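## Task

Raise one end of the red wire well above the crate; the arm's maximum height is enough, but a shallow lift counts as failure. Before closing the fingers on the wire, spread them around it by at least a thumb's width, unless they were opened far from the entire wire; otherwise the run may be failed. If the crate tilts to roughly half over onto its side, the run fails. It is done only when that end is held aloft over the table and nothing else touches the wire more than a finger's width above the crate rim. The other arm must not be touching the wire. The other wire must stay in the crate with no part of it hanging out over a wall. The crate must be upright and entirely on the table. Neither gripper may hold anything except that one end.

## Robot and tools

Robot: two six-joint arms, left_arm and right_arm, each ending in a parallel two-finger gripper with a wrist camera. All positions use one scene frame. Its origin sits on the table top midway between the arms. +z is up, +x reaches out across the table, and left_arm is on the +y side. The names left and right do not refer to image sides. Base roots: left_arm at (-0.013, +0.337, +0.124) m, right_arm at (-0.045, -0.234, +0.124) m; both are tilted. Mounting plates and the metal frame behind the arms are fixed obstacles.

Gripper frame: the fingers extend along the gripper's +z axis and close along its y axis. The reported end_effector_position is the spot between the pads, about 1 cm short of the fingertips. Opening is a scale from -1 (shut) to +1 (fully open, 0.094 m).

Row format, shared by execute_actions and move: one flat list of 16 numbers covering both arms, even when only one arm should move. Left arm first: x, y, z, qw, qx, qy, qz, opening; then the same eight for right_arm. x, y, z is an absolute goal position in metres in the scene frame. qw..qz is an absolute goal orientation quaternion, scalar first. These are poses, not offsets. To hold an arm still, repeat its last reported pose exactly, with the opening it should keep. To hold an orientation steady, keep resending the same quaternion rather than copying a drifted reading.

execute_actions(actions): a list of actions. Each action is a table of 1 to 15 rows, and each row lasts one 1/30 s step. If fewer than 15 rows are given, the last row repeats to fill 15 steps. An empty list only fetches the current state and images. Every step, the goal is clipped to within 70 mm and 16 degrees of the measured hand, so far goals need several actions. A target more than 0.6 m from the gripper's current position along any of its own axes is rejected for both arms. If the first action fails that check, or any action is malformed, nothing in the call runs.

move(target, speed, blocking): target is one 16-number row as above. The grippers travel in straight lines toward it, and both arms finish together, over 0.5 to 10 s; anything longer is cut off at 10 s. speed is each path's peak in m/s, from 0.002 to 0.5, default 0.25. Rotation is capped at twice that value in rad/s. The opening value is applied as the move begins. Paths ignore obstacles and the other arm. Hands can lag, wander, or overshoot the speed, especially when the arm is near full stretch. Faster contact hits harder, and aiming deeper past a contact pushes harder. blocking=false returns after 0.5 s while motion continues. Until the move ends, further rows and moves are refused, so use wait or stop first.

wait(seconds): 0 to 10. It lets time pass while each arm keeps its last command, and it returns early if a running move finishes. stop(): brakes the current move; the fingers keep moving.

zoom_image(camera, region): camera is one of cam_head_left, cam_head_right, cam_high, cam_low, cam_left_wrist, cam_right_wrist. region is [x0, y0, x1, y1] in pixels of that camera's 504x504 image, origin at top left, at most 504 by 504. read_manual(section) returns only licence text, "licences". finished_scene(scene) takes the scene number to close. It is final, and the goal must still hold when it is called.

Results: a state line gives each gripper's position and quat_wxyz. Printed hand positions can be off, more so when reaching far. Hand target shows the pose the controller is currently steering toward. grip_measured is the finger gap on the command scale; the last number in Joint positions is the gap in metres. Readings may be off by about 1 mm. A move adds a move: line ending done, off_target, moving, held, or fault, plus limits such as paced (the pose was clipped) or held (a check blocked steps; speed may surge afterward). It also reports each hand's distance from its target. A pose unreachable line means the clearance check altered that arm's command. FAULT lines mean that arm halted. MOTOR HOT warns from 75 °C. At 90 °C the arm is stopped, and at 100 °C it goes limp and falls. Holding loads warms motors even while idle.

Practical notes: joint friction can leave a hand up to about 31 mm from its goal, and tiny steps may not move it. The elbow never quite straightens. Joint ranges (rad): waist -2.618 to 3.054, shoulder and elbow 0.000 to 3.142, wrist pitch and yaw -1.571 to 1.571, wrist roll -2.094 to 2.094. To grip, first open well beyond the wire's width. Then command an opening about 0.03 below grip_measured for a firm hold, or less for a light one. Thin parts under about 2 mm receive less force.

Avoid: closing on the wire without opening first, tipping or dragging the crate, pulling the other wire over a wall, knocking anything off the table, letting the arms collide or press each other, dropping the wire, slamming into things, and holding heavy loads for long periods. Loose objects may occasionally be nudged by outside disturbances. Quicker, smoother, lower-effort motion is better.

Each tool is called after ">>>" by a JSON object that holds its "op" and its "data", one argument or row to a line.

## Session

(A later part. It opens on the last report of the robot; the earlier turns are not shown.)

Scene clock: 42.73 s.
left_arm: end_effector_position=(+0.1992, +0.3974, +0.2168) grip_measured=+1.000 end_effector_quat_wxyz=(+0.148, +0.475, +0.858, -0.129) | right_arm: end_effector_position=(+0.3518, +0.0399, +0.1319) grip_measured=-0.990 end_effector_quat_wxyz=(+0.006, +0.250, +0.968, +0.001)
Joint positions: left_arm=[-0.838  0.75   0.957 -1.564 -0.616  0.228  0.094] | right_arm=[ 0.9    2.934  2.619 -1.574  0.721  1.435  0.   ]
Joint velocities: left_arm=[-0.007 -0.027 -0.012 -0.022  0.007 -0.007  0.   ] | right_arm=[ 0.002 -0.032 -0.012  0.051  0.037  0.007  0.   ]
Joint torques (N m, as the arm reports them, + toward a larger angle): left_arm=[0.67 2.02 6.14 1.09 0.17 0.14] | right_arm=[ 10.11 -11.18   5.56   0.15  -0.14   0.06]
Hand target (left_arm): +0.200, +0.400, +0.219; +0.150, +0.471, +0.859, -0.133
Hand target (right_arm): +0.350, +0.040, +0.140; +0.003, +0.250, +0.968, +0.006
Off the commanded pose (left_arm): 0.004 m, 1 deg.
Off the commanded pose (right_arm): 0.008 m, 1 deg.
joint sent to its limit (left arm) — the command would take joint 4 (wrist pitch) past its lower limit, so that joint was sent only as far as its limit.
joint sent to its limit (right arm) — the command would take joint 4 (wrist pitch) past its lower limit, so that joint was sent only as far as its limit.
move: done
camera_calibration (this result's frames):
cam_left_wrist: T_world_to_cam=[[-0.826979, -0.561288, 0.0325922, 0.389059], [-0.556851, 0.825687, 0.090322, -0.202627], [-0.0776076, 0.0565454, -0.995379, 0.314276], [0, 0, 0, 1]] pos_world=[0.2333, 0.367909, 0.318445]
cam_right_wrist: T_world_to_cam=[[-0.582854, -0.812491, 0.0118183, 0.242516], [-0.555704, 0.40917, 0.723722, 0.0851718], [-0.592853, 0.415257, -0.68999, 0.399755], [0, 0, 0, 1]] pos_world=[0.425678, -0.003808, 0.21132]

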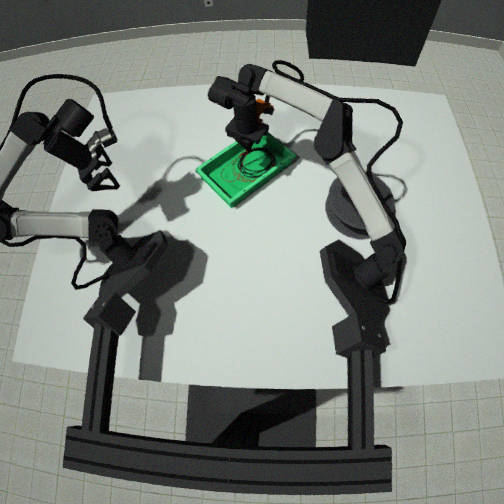

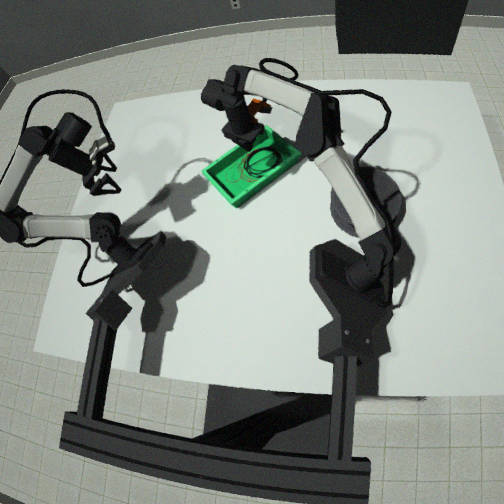

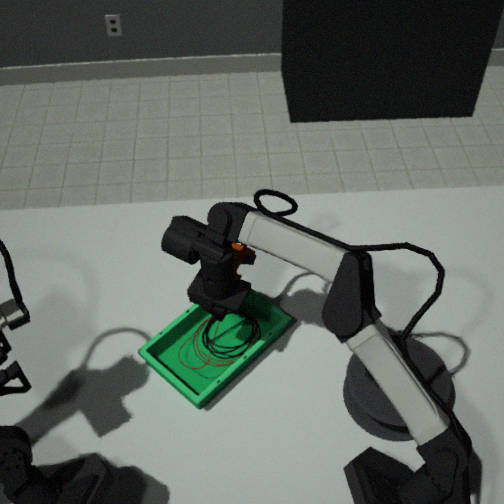

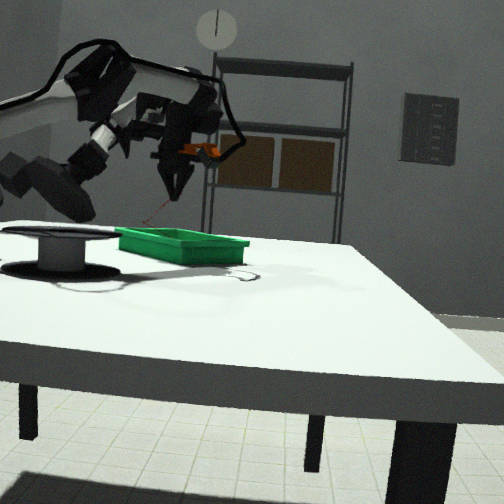

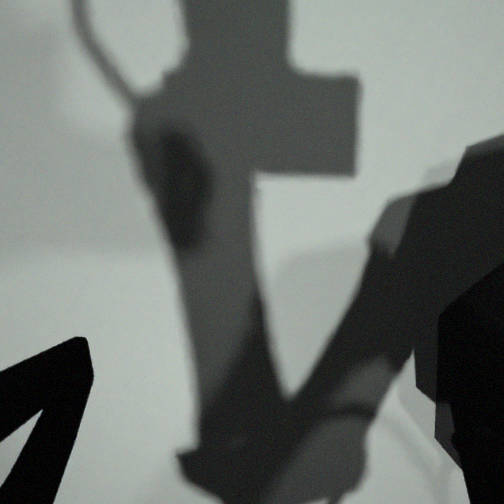

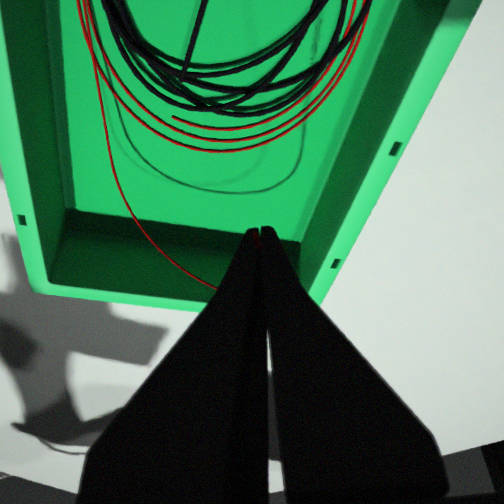

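>>> {"op": "move", "data": {
  "target": [0.2,0.40,0.22,0.149,0.471,0.86,-0.129,1, 0.34,0.03,0.30,0.484,0.217,0.838,-0.125,-1],
  "speed": 0.05
}}

>>> {"op": "zoom_image", "data": {
  "camera": "cam_high",
  "region": [120, 200, 360, 440]
}}

Scene clock: 56.87 s.
left_arm: end_effector_position=(+0.1992, +0.3974, +0.2168) grip_measured=+1.000 end_effector_quat_wxyz=(+0.148, +0.475, +0.858, -0.129) | right_arm: end_effector_position=(+0.3437, +0.0337, +0.2839) grip_measured=-0.990 end_effector_quat_wxyz=(+0.465, +0.174, +0.868, -0.030)
Joint positions: left_arm=[-0.838  0.75   0.957 -1.564 -0.616  0.227  0.094] | right_arm=[ 1.231  2.759  2.205 -1.577  1.538  1.713  0.   ]
Joint velocities: left_arm=[ 0.002  0.002 -0.007  0.007  0.022  0.007  0.   ] | right_arm=[-0.007  0.012  0.007  0.081 -0.051 -0.037 -0.   ]
Joint torques (N m, as the arm reports them, + toward a larger angle): left_arm=[0.66 2.07 6.1  1.1  0.14 0.14] | right_arm=[  8.26 -10.75   4.72   0.15   0.59   0.04]
Hand target (left_arm): +0.200, +0.400, +0.219; +0.150, +0.471, +0.859, -0.132
Hand target (right_arm): +0.342, +0.031, +0.292; +0.474, +0.170, +0.863, -0.027
Off the commanded pose (left_arm): 0.004 m, 1 deg.
Off the commanded pose (right_arm): 0.017 m, 13 deg.
joint sent to its limit (left arm) — the command would take joint 4 (wrist pitch) past its lower limit, so that joint was sent only as far as its limit.
joint sent to its limit (right arm) — the command would take joint 4 (wrist pitch) past its lower limit, so that joint was sent only as far as its limit.
move: off_target (right_arm; path cut at 10 s)
camera_calibration (this result's frames):
cam_left_wrist: T_world_to_cam=[[-0.826777, -0.561577, 0.0327347, 0.389103], [-0.557129, 0.825495, 0.0903576, -0.202503], [-0.0777651, 0.0564681, -0.995371, 0.314336], [0, 0, 0, 1]] pos_world=[0.233325, 0.367927, 0.318442]
cam_right_wrist: T_world_to_cam=[[-0.400888, -0.895259, -0.194423, 0.229816], [-0.89423, 0.428515, -0.129338, 0.331088], [0.199104, 0.122009, -0.972354, 0.320258], [0, 0, 0, 1]] pos_world=[0.324435, 0.0247946, 0.398908]

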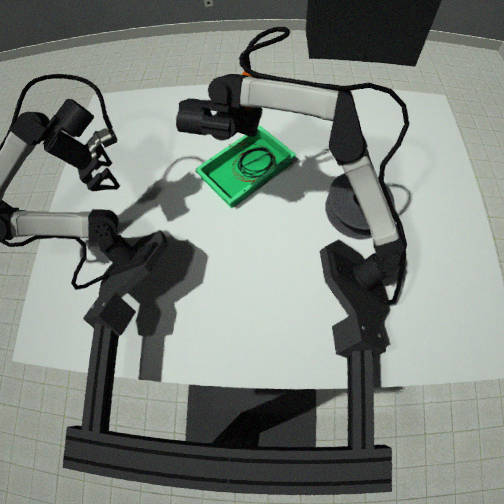

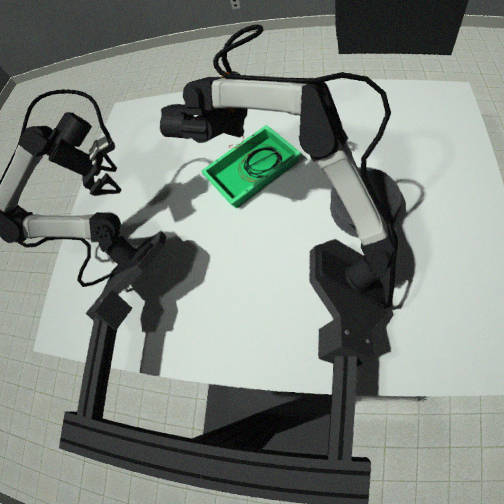

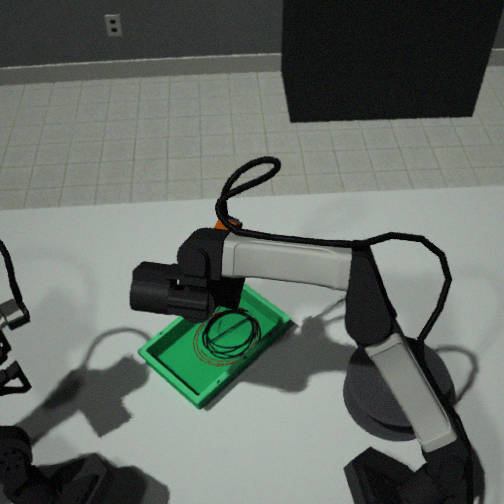

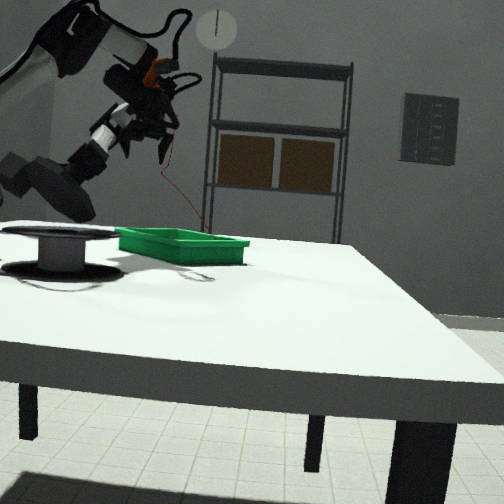

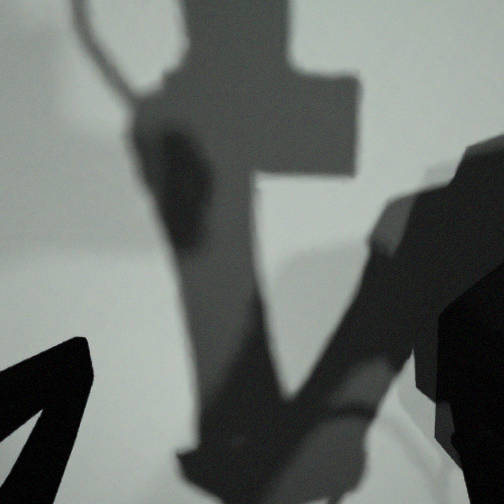

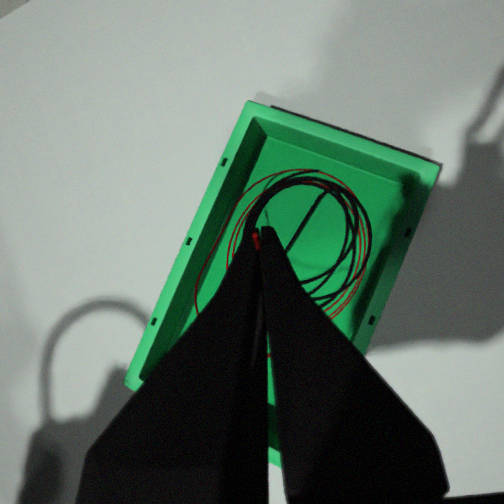

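Region (120, 200, 360, 440) of cam_high's 504x504 image, scaled by 2.100, with more detail than that image has.

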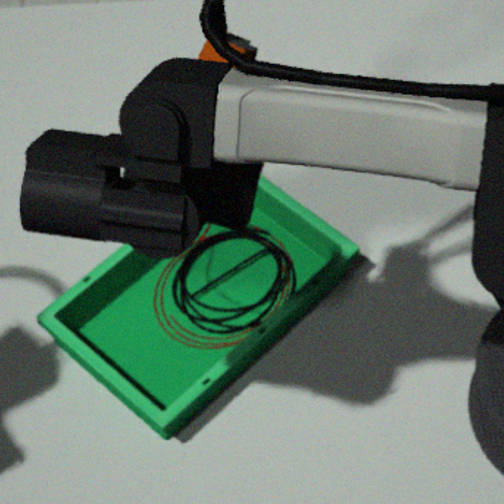

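>>> {"op": "move", "data": {
  "target": [0.2,0.40,0.22,0.149,0.471,0.86,-0.129,1, 0.34,0.03,0.48,0.64,0,0.77,0,-1],
  "speed": 0.05
}}

Scene clock: 65.07 s.
left_arm: end_effector_position=(+0.1992, +0.3974, +0.2168) grip_measured=+1.000 end_effector_quat_wxyz=(+0.148, +0.475, +0.858, -0.129) | right_arm: end_effector_position=(+0.3442, +0.0236, +0.4752) grip_measured=-0.990 end_effector_quat_wxyz=(+0.521, +0.019, +0.853, -0.023)
Joint positions: left_arm=[-0.838  0.75   0.957 -1.564 -0.616  0.228  0.094] | right_arm=[ 1.42   2.717  2.735 -1.43   1.552  0.743  0.   ]
Joint velocities: left_arm=[ 0.017  0.012 -0.007 -0.051 -0.066 -0.037  0.   ] | right_arm=[-0.012 -0.012 -0.012  0.066  0.095 -0.095  0.   ]
Joint torques (N m, as the arm reports them, + toward a larger angle): left_arm=[0.71 2.09 6.08 1.09 0.16 0.15] | right_arm=[ 7.35 -6.91  6.44  1.29  0.44 -0.05]
Hand target (left_arm): +0.200, +0.400, +0.219; +0.150, +0.471, +0.859, -0.133
Hand target (right_arm): +0.340, +0.029, +0.479; +0.527, +0.020, +0.850, -0.023
Off the commanded pose (left_arm): 0.004 m, 1 deg.
Off the commanded pose (right_arm): 0.009 m, 17 deg; orientation clipped at the last step of the last action.
joint sent to its limit (left arm) — the command would take joint 4 (wrist pitch) past its lower limit, so that joint was sent only as far as its limit.
joint sent to its limit (right arm) — the command would take joint 5 (wrist yaw) past its upper limit, so that joint was sent only as far as its limit.
move: off_target (right_arm); limits=paced
camera_calibration (this result's frames):
cam_left_wrist: T_world_to_cam=[[-0.826979, -0.561288, 0.0325922, 0.389059], [-0.556851, 0.825687, 0.090322, -0.202627], [-0.0776076, 0.0565454, -0.995379, 0.314276], [0, 0, 0, 1]] pos_world=[0.2333, 0.367909, 0.318445]
cam_right_wrist: T_world_to_cam=[[-0.125481, -0.989175, -0.076072, 0.109377], [-0.952422, 0.141576, -0.269905, 0.454223], [0.277753, 0.0385846, -0.959877, 0.476377], [0, 0, 0, 1]] pos_world=[0.314021, 0.0255047, 0.588181]

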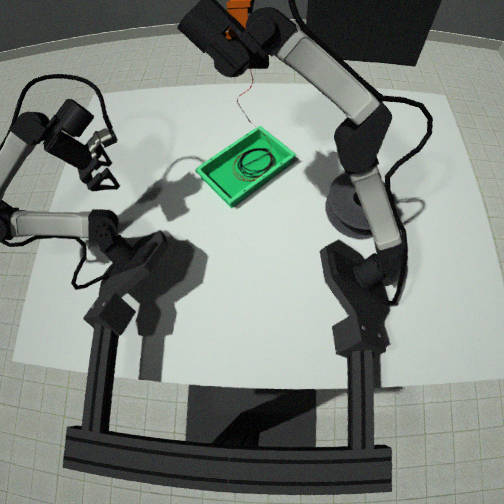

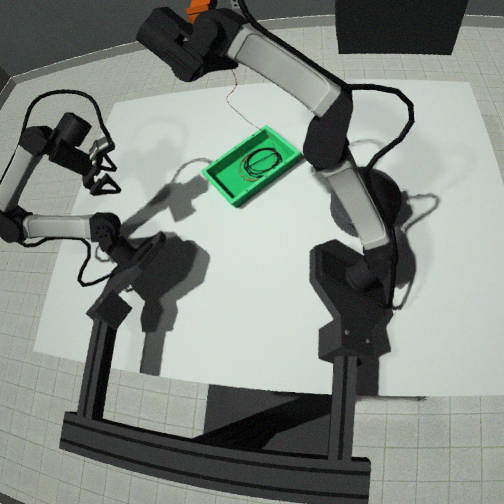

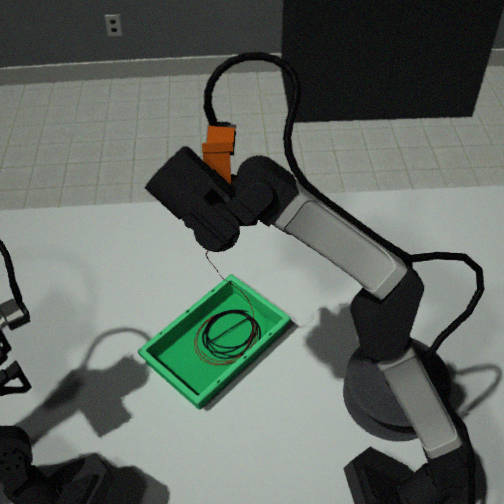

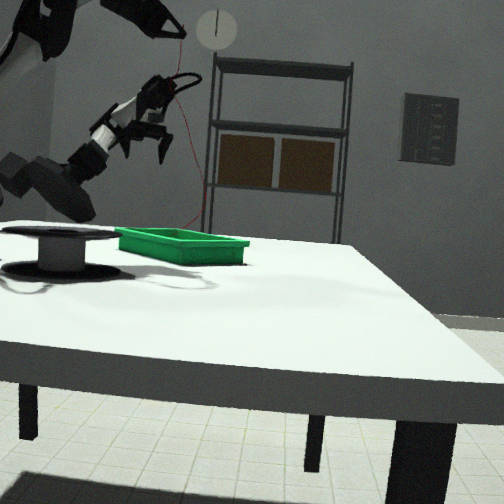

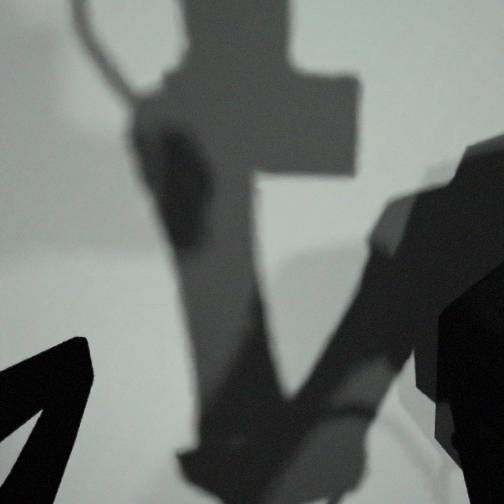

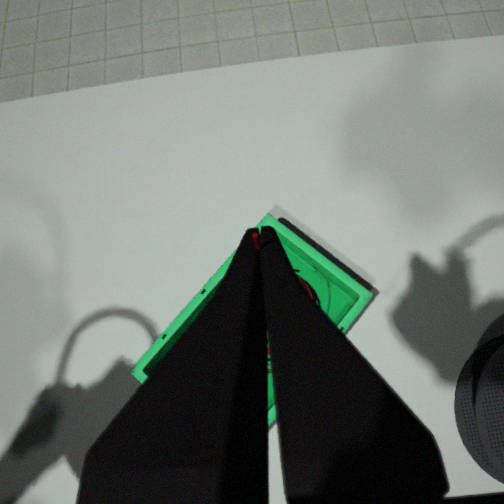

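>>> {"op": "move", "data": {
  "target": [0.2,0.40,0.22,0.149,0.471,0.86,-0.129,1, 0.31,0.04,0.69,0.782,-0.171,0.544,0.246,-1],
  "speed": 0.05
}}

>>> {"op": "zoom_image", "data": {
  "camera": "cam_high",
  "region": [100, 150, 400, 450]
}}

Scene clock: 78.17 s.
left_arm: end_effector_position=(+0.1992, +0.3974, +0.2168) grip_measured=+1.000 end_effector_quat_wxyz=(+0.148, +0.475, +0.858, -0.129) | right_arm: end_effector_position=(+0.3062, +0.0539, +0.6684) grip_measured=-0.990 end_effector_quat_wxyz=(+0.771, -0.173, +0.569, +0.227)
Joint positions: left_arm=[-0.838  0.75   0.957 -1.564 -0.616  0.227  0.094] | right_arm=[ 1.51   2.171  1.746  0.586  0.662 -0.879  0.   ]
Joint velocities: left_arm=[-0.017  0.002 -0.002 -0.037 -0.051 -0.037  0.   ] | right_arm=[ 0.007 -0.017 -0.022 -0.022 -0.051 -0.125 -0.   ]
Joint torques (N m, as the arm reports them, + toward a larger angle): left_arm=[0.62 2.04 5.93 1.09 0.14 0.14] | right_arm=[ 4.47 -6.44  9.1   0.95 -0.66 -0.06]
Hand target (left_arm): +0.200, +0.400, +0.219; +0.150, +0.471, +0.859, -0.132
Hand target (right_arm): +0.314, +0.039, +0.680; +0.777, -0.162, +0.563, +0.230
Off the commanded pose (left_arm): 0.004 m, 1 deg.
Off the commanded pose (right_arm): 0.026 m, 4 deg.
joint sent to its limit (left arm) — the command would take joint 4 (wrist pitch) past its lower limit, so that joint was sent only as far as its limit.
move: off_target (right_arm; path cut at 10 s); limits=paced
camera_calibration (this result's frames):
cam_left_wrist: T_world_to_cam=[[-0.826574, -0.561866, 0.0328773, 0.389146], [-0.557407, 0.825304, 0.0903932, -0.202379], [-0.0779226, 0.0563906, -0.995363, 0.314397], [0, 0, 0, 1]] pos_world=[0.233349, 0.367944, 0.318438]
cam_right_wrist: T_world_to_cam=[[0.559391, -0.821833, -0.108042, -0.048148], [-0.464855, -0.203116, -0.861774, 0.730776], [0.686289, 0.532292, -0.495654, 0.209187], [0, 0, 0, 1]] pos_world=[0.223075, -0.00248626, 0.728246]

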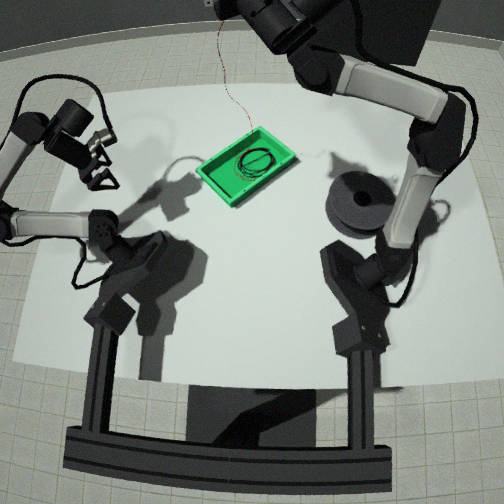

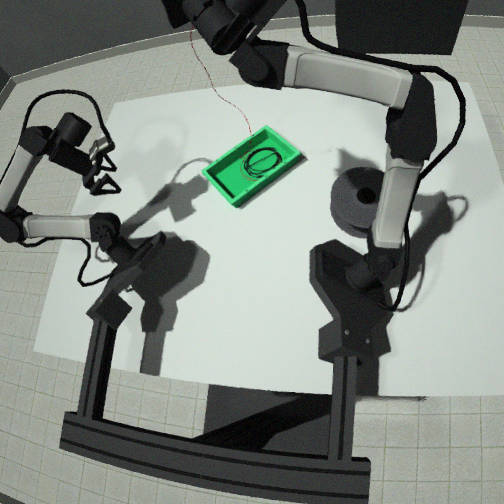

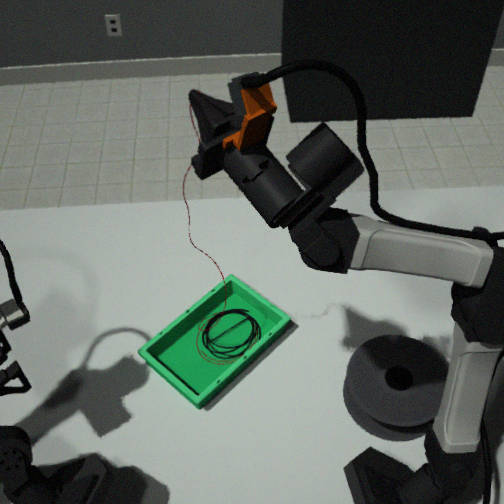

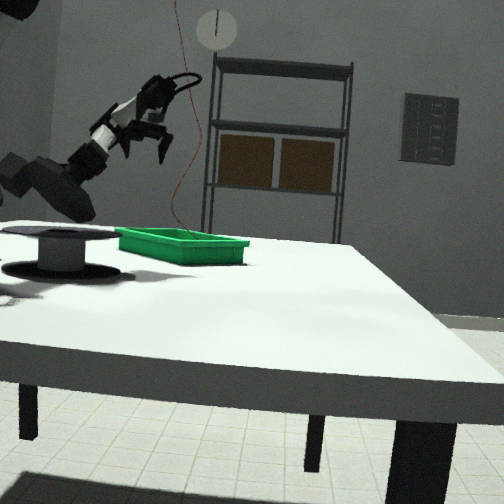

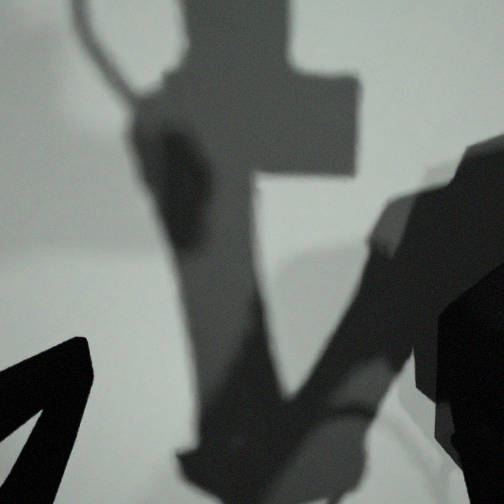

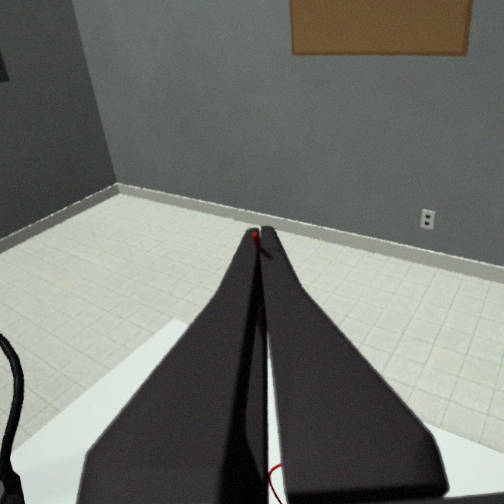

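Region (100, 150, 400, 450) of cam_high's 504x504 image, scaled by 1.680, with more detail than that image has.

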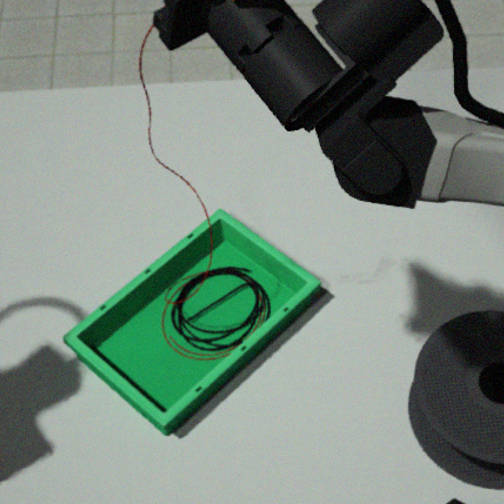

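>>> {"op": "move", "data": {
  "target": [0.2,0.40,0.22,0.149,0.471,0.86,-0.129,1, 0.31,0.04,0.71,0.687,-0.207,0.658,0.216,-1],
  "speed": 0.05
}}

Scene clock: 83.73 s.
left_arm: end_effector_position=(+0.1992, +0.3974, +0.2168) grip_measured=+1.000 end_effector_quat_wxyz=(+0.148, +0.475, +0.857, -0.129) | right_arm: end_effector_position=(+0.3153, +0.0365, +0.7063) grip_measured=-0.990 end_effector_quat_wxyz=(+0.689, -0.209, +0.659, +0.216)
Joint positions: left_arm=[-0.838  0.75   0.957 -1.564 -0.616  0.228  0.094] | right_arm=[ 1.561  2.352  2.436 -0.201  0.872 -0.674  0.   ]
Joint velocities: left_arm=[-0.012 -0.037 -0.007  0.007  0.007  0.007  0.   ] | right_arm=[-0.012  0.007  0.012  0.007 -0.007 -0.11   0.   ]
Joint torques (N m, as the arm reports them, + toward a larger angle): left_arm=[0.72 2.14 6.19 1.07 0.17 0.13] | right_arm=[ 5.85 -3.71  7.07  1.3  -0.34  0.05]
Hand target (left_arm): +0.200, +0.400, +0.219; +0.150, +0.471, +0.859, -0.133
Hand target (right_arm): +0.310, +0.039, +0.709; +0.689, -0.208, +0.660, +0.218
Off the commanded pose (left_arm): 0.004 m, 1 deg.
Off the commanded pose (right_arm): 0.007 m, 0 deg.
joint sent to its limit (left arm) — the command would take joint 4 (wrist pitch) past its lower limit, so that joint was sent only as far as its limit.
move: done
camera_calibration (this result's frames):
cam_left_wrist: T_world_to_cam=[[-0.827181, -0.560998, 0.0324496, 0.389015], [-0.556573, 0.825878, 0.0902865, -0.202751], [-0.07745, 0.0566227, -0.995387, 0.314215], [0, 0, 0, 1]] pos_world=[0.233276, 0.367892, 0.318448]
cam_right_wrist: T_world_to_cam=[[0.559715, -0.820794, -0.114093, -0.0592316], [-0.625237, -0.327919, -0.7082, 0.710732], [0.543873, 0.467725, -0.696732, 0.420231], [0, 0, 0, 1]] pos_world=[0.248977, -0.0121071, 0.789371]

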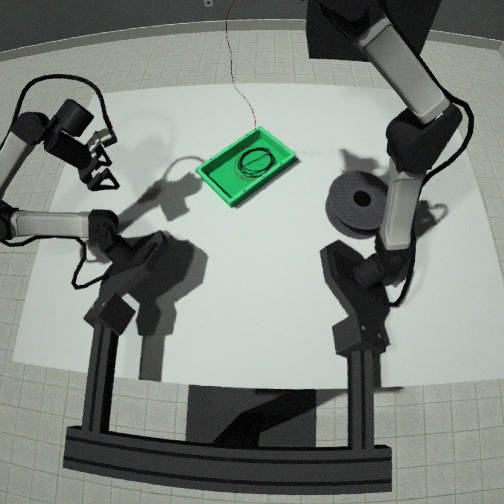

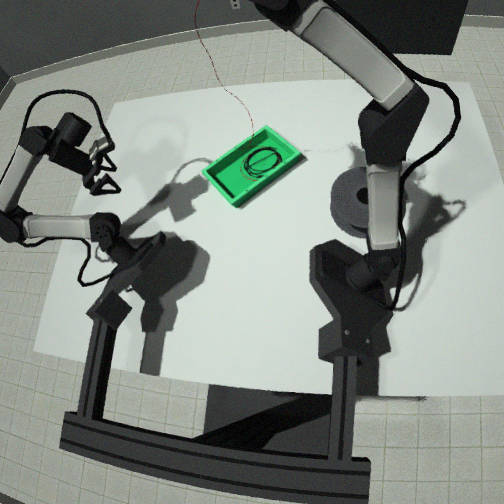

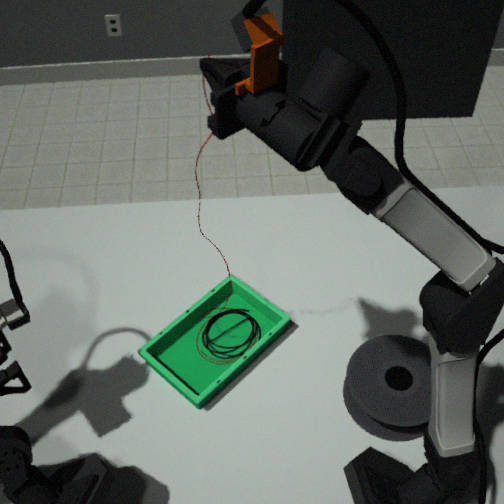

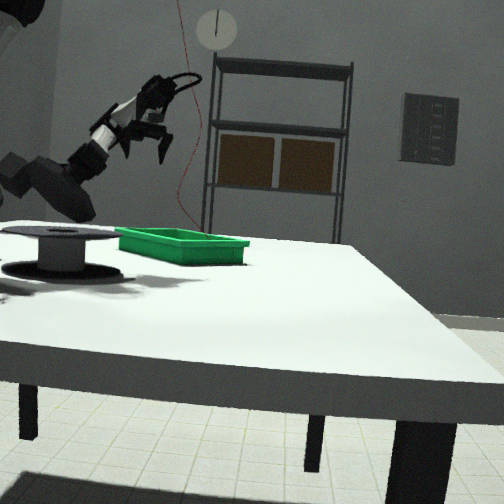

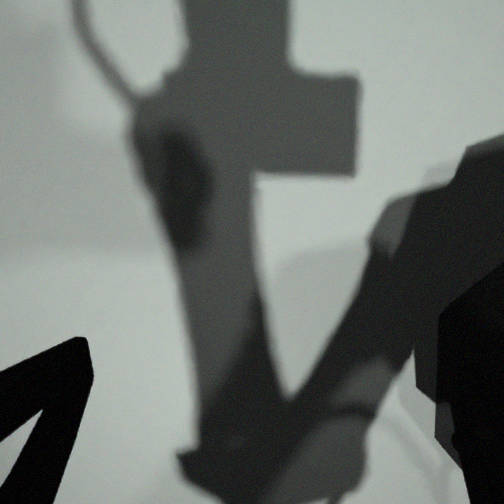

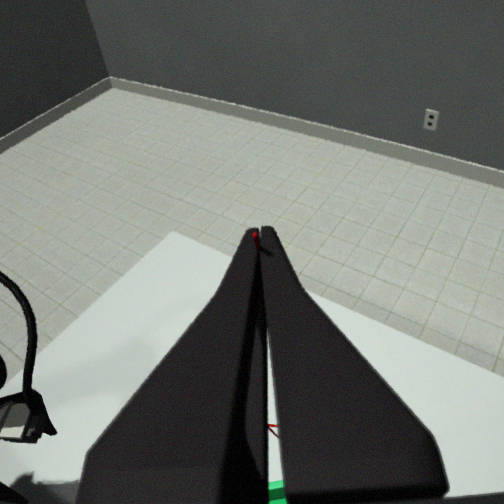

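>>> {"op": "finished_scene", "data": {
  "scene": 2
}}

The scene is finished: the task was done.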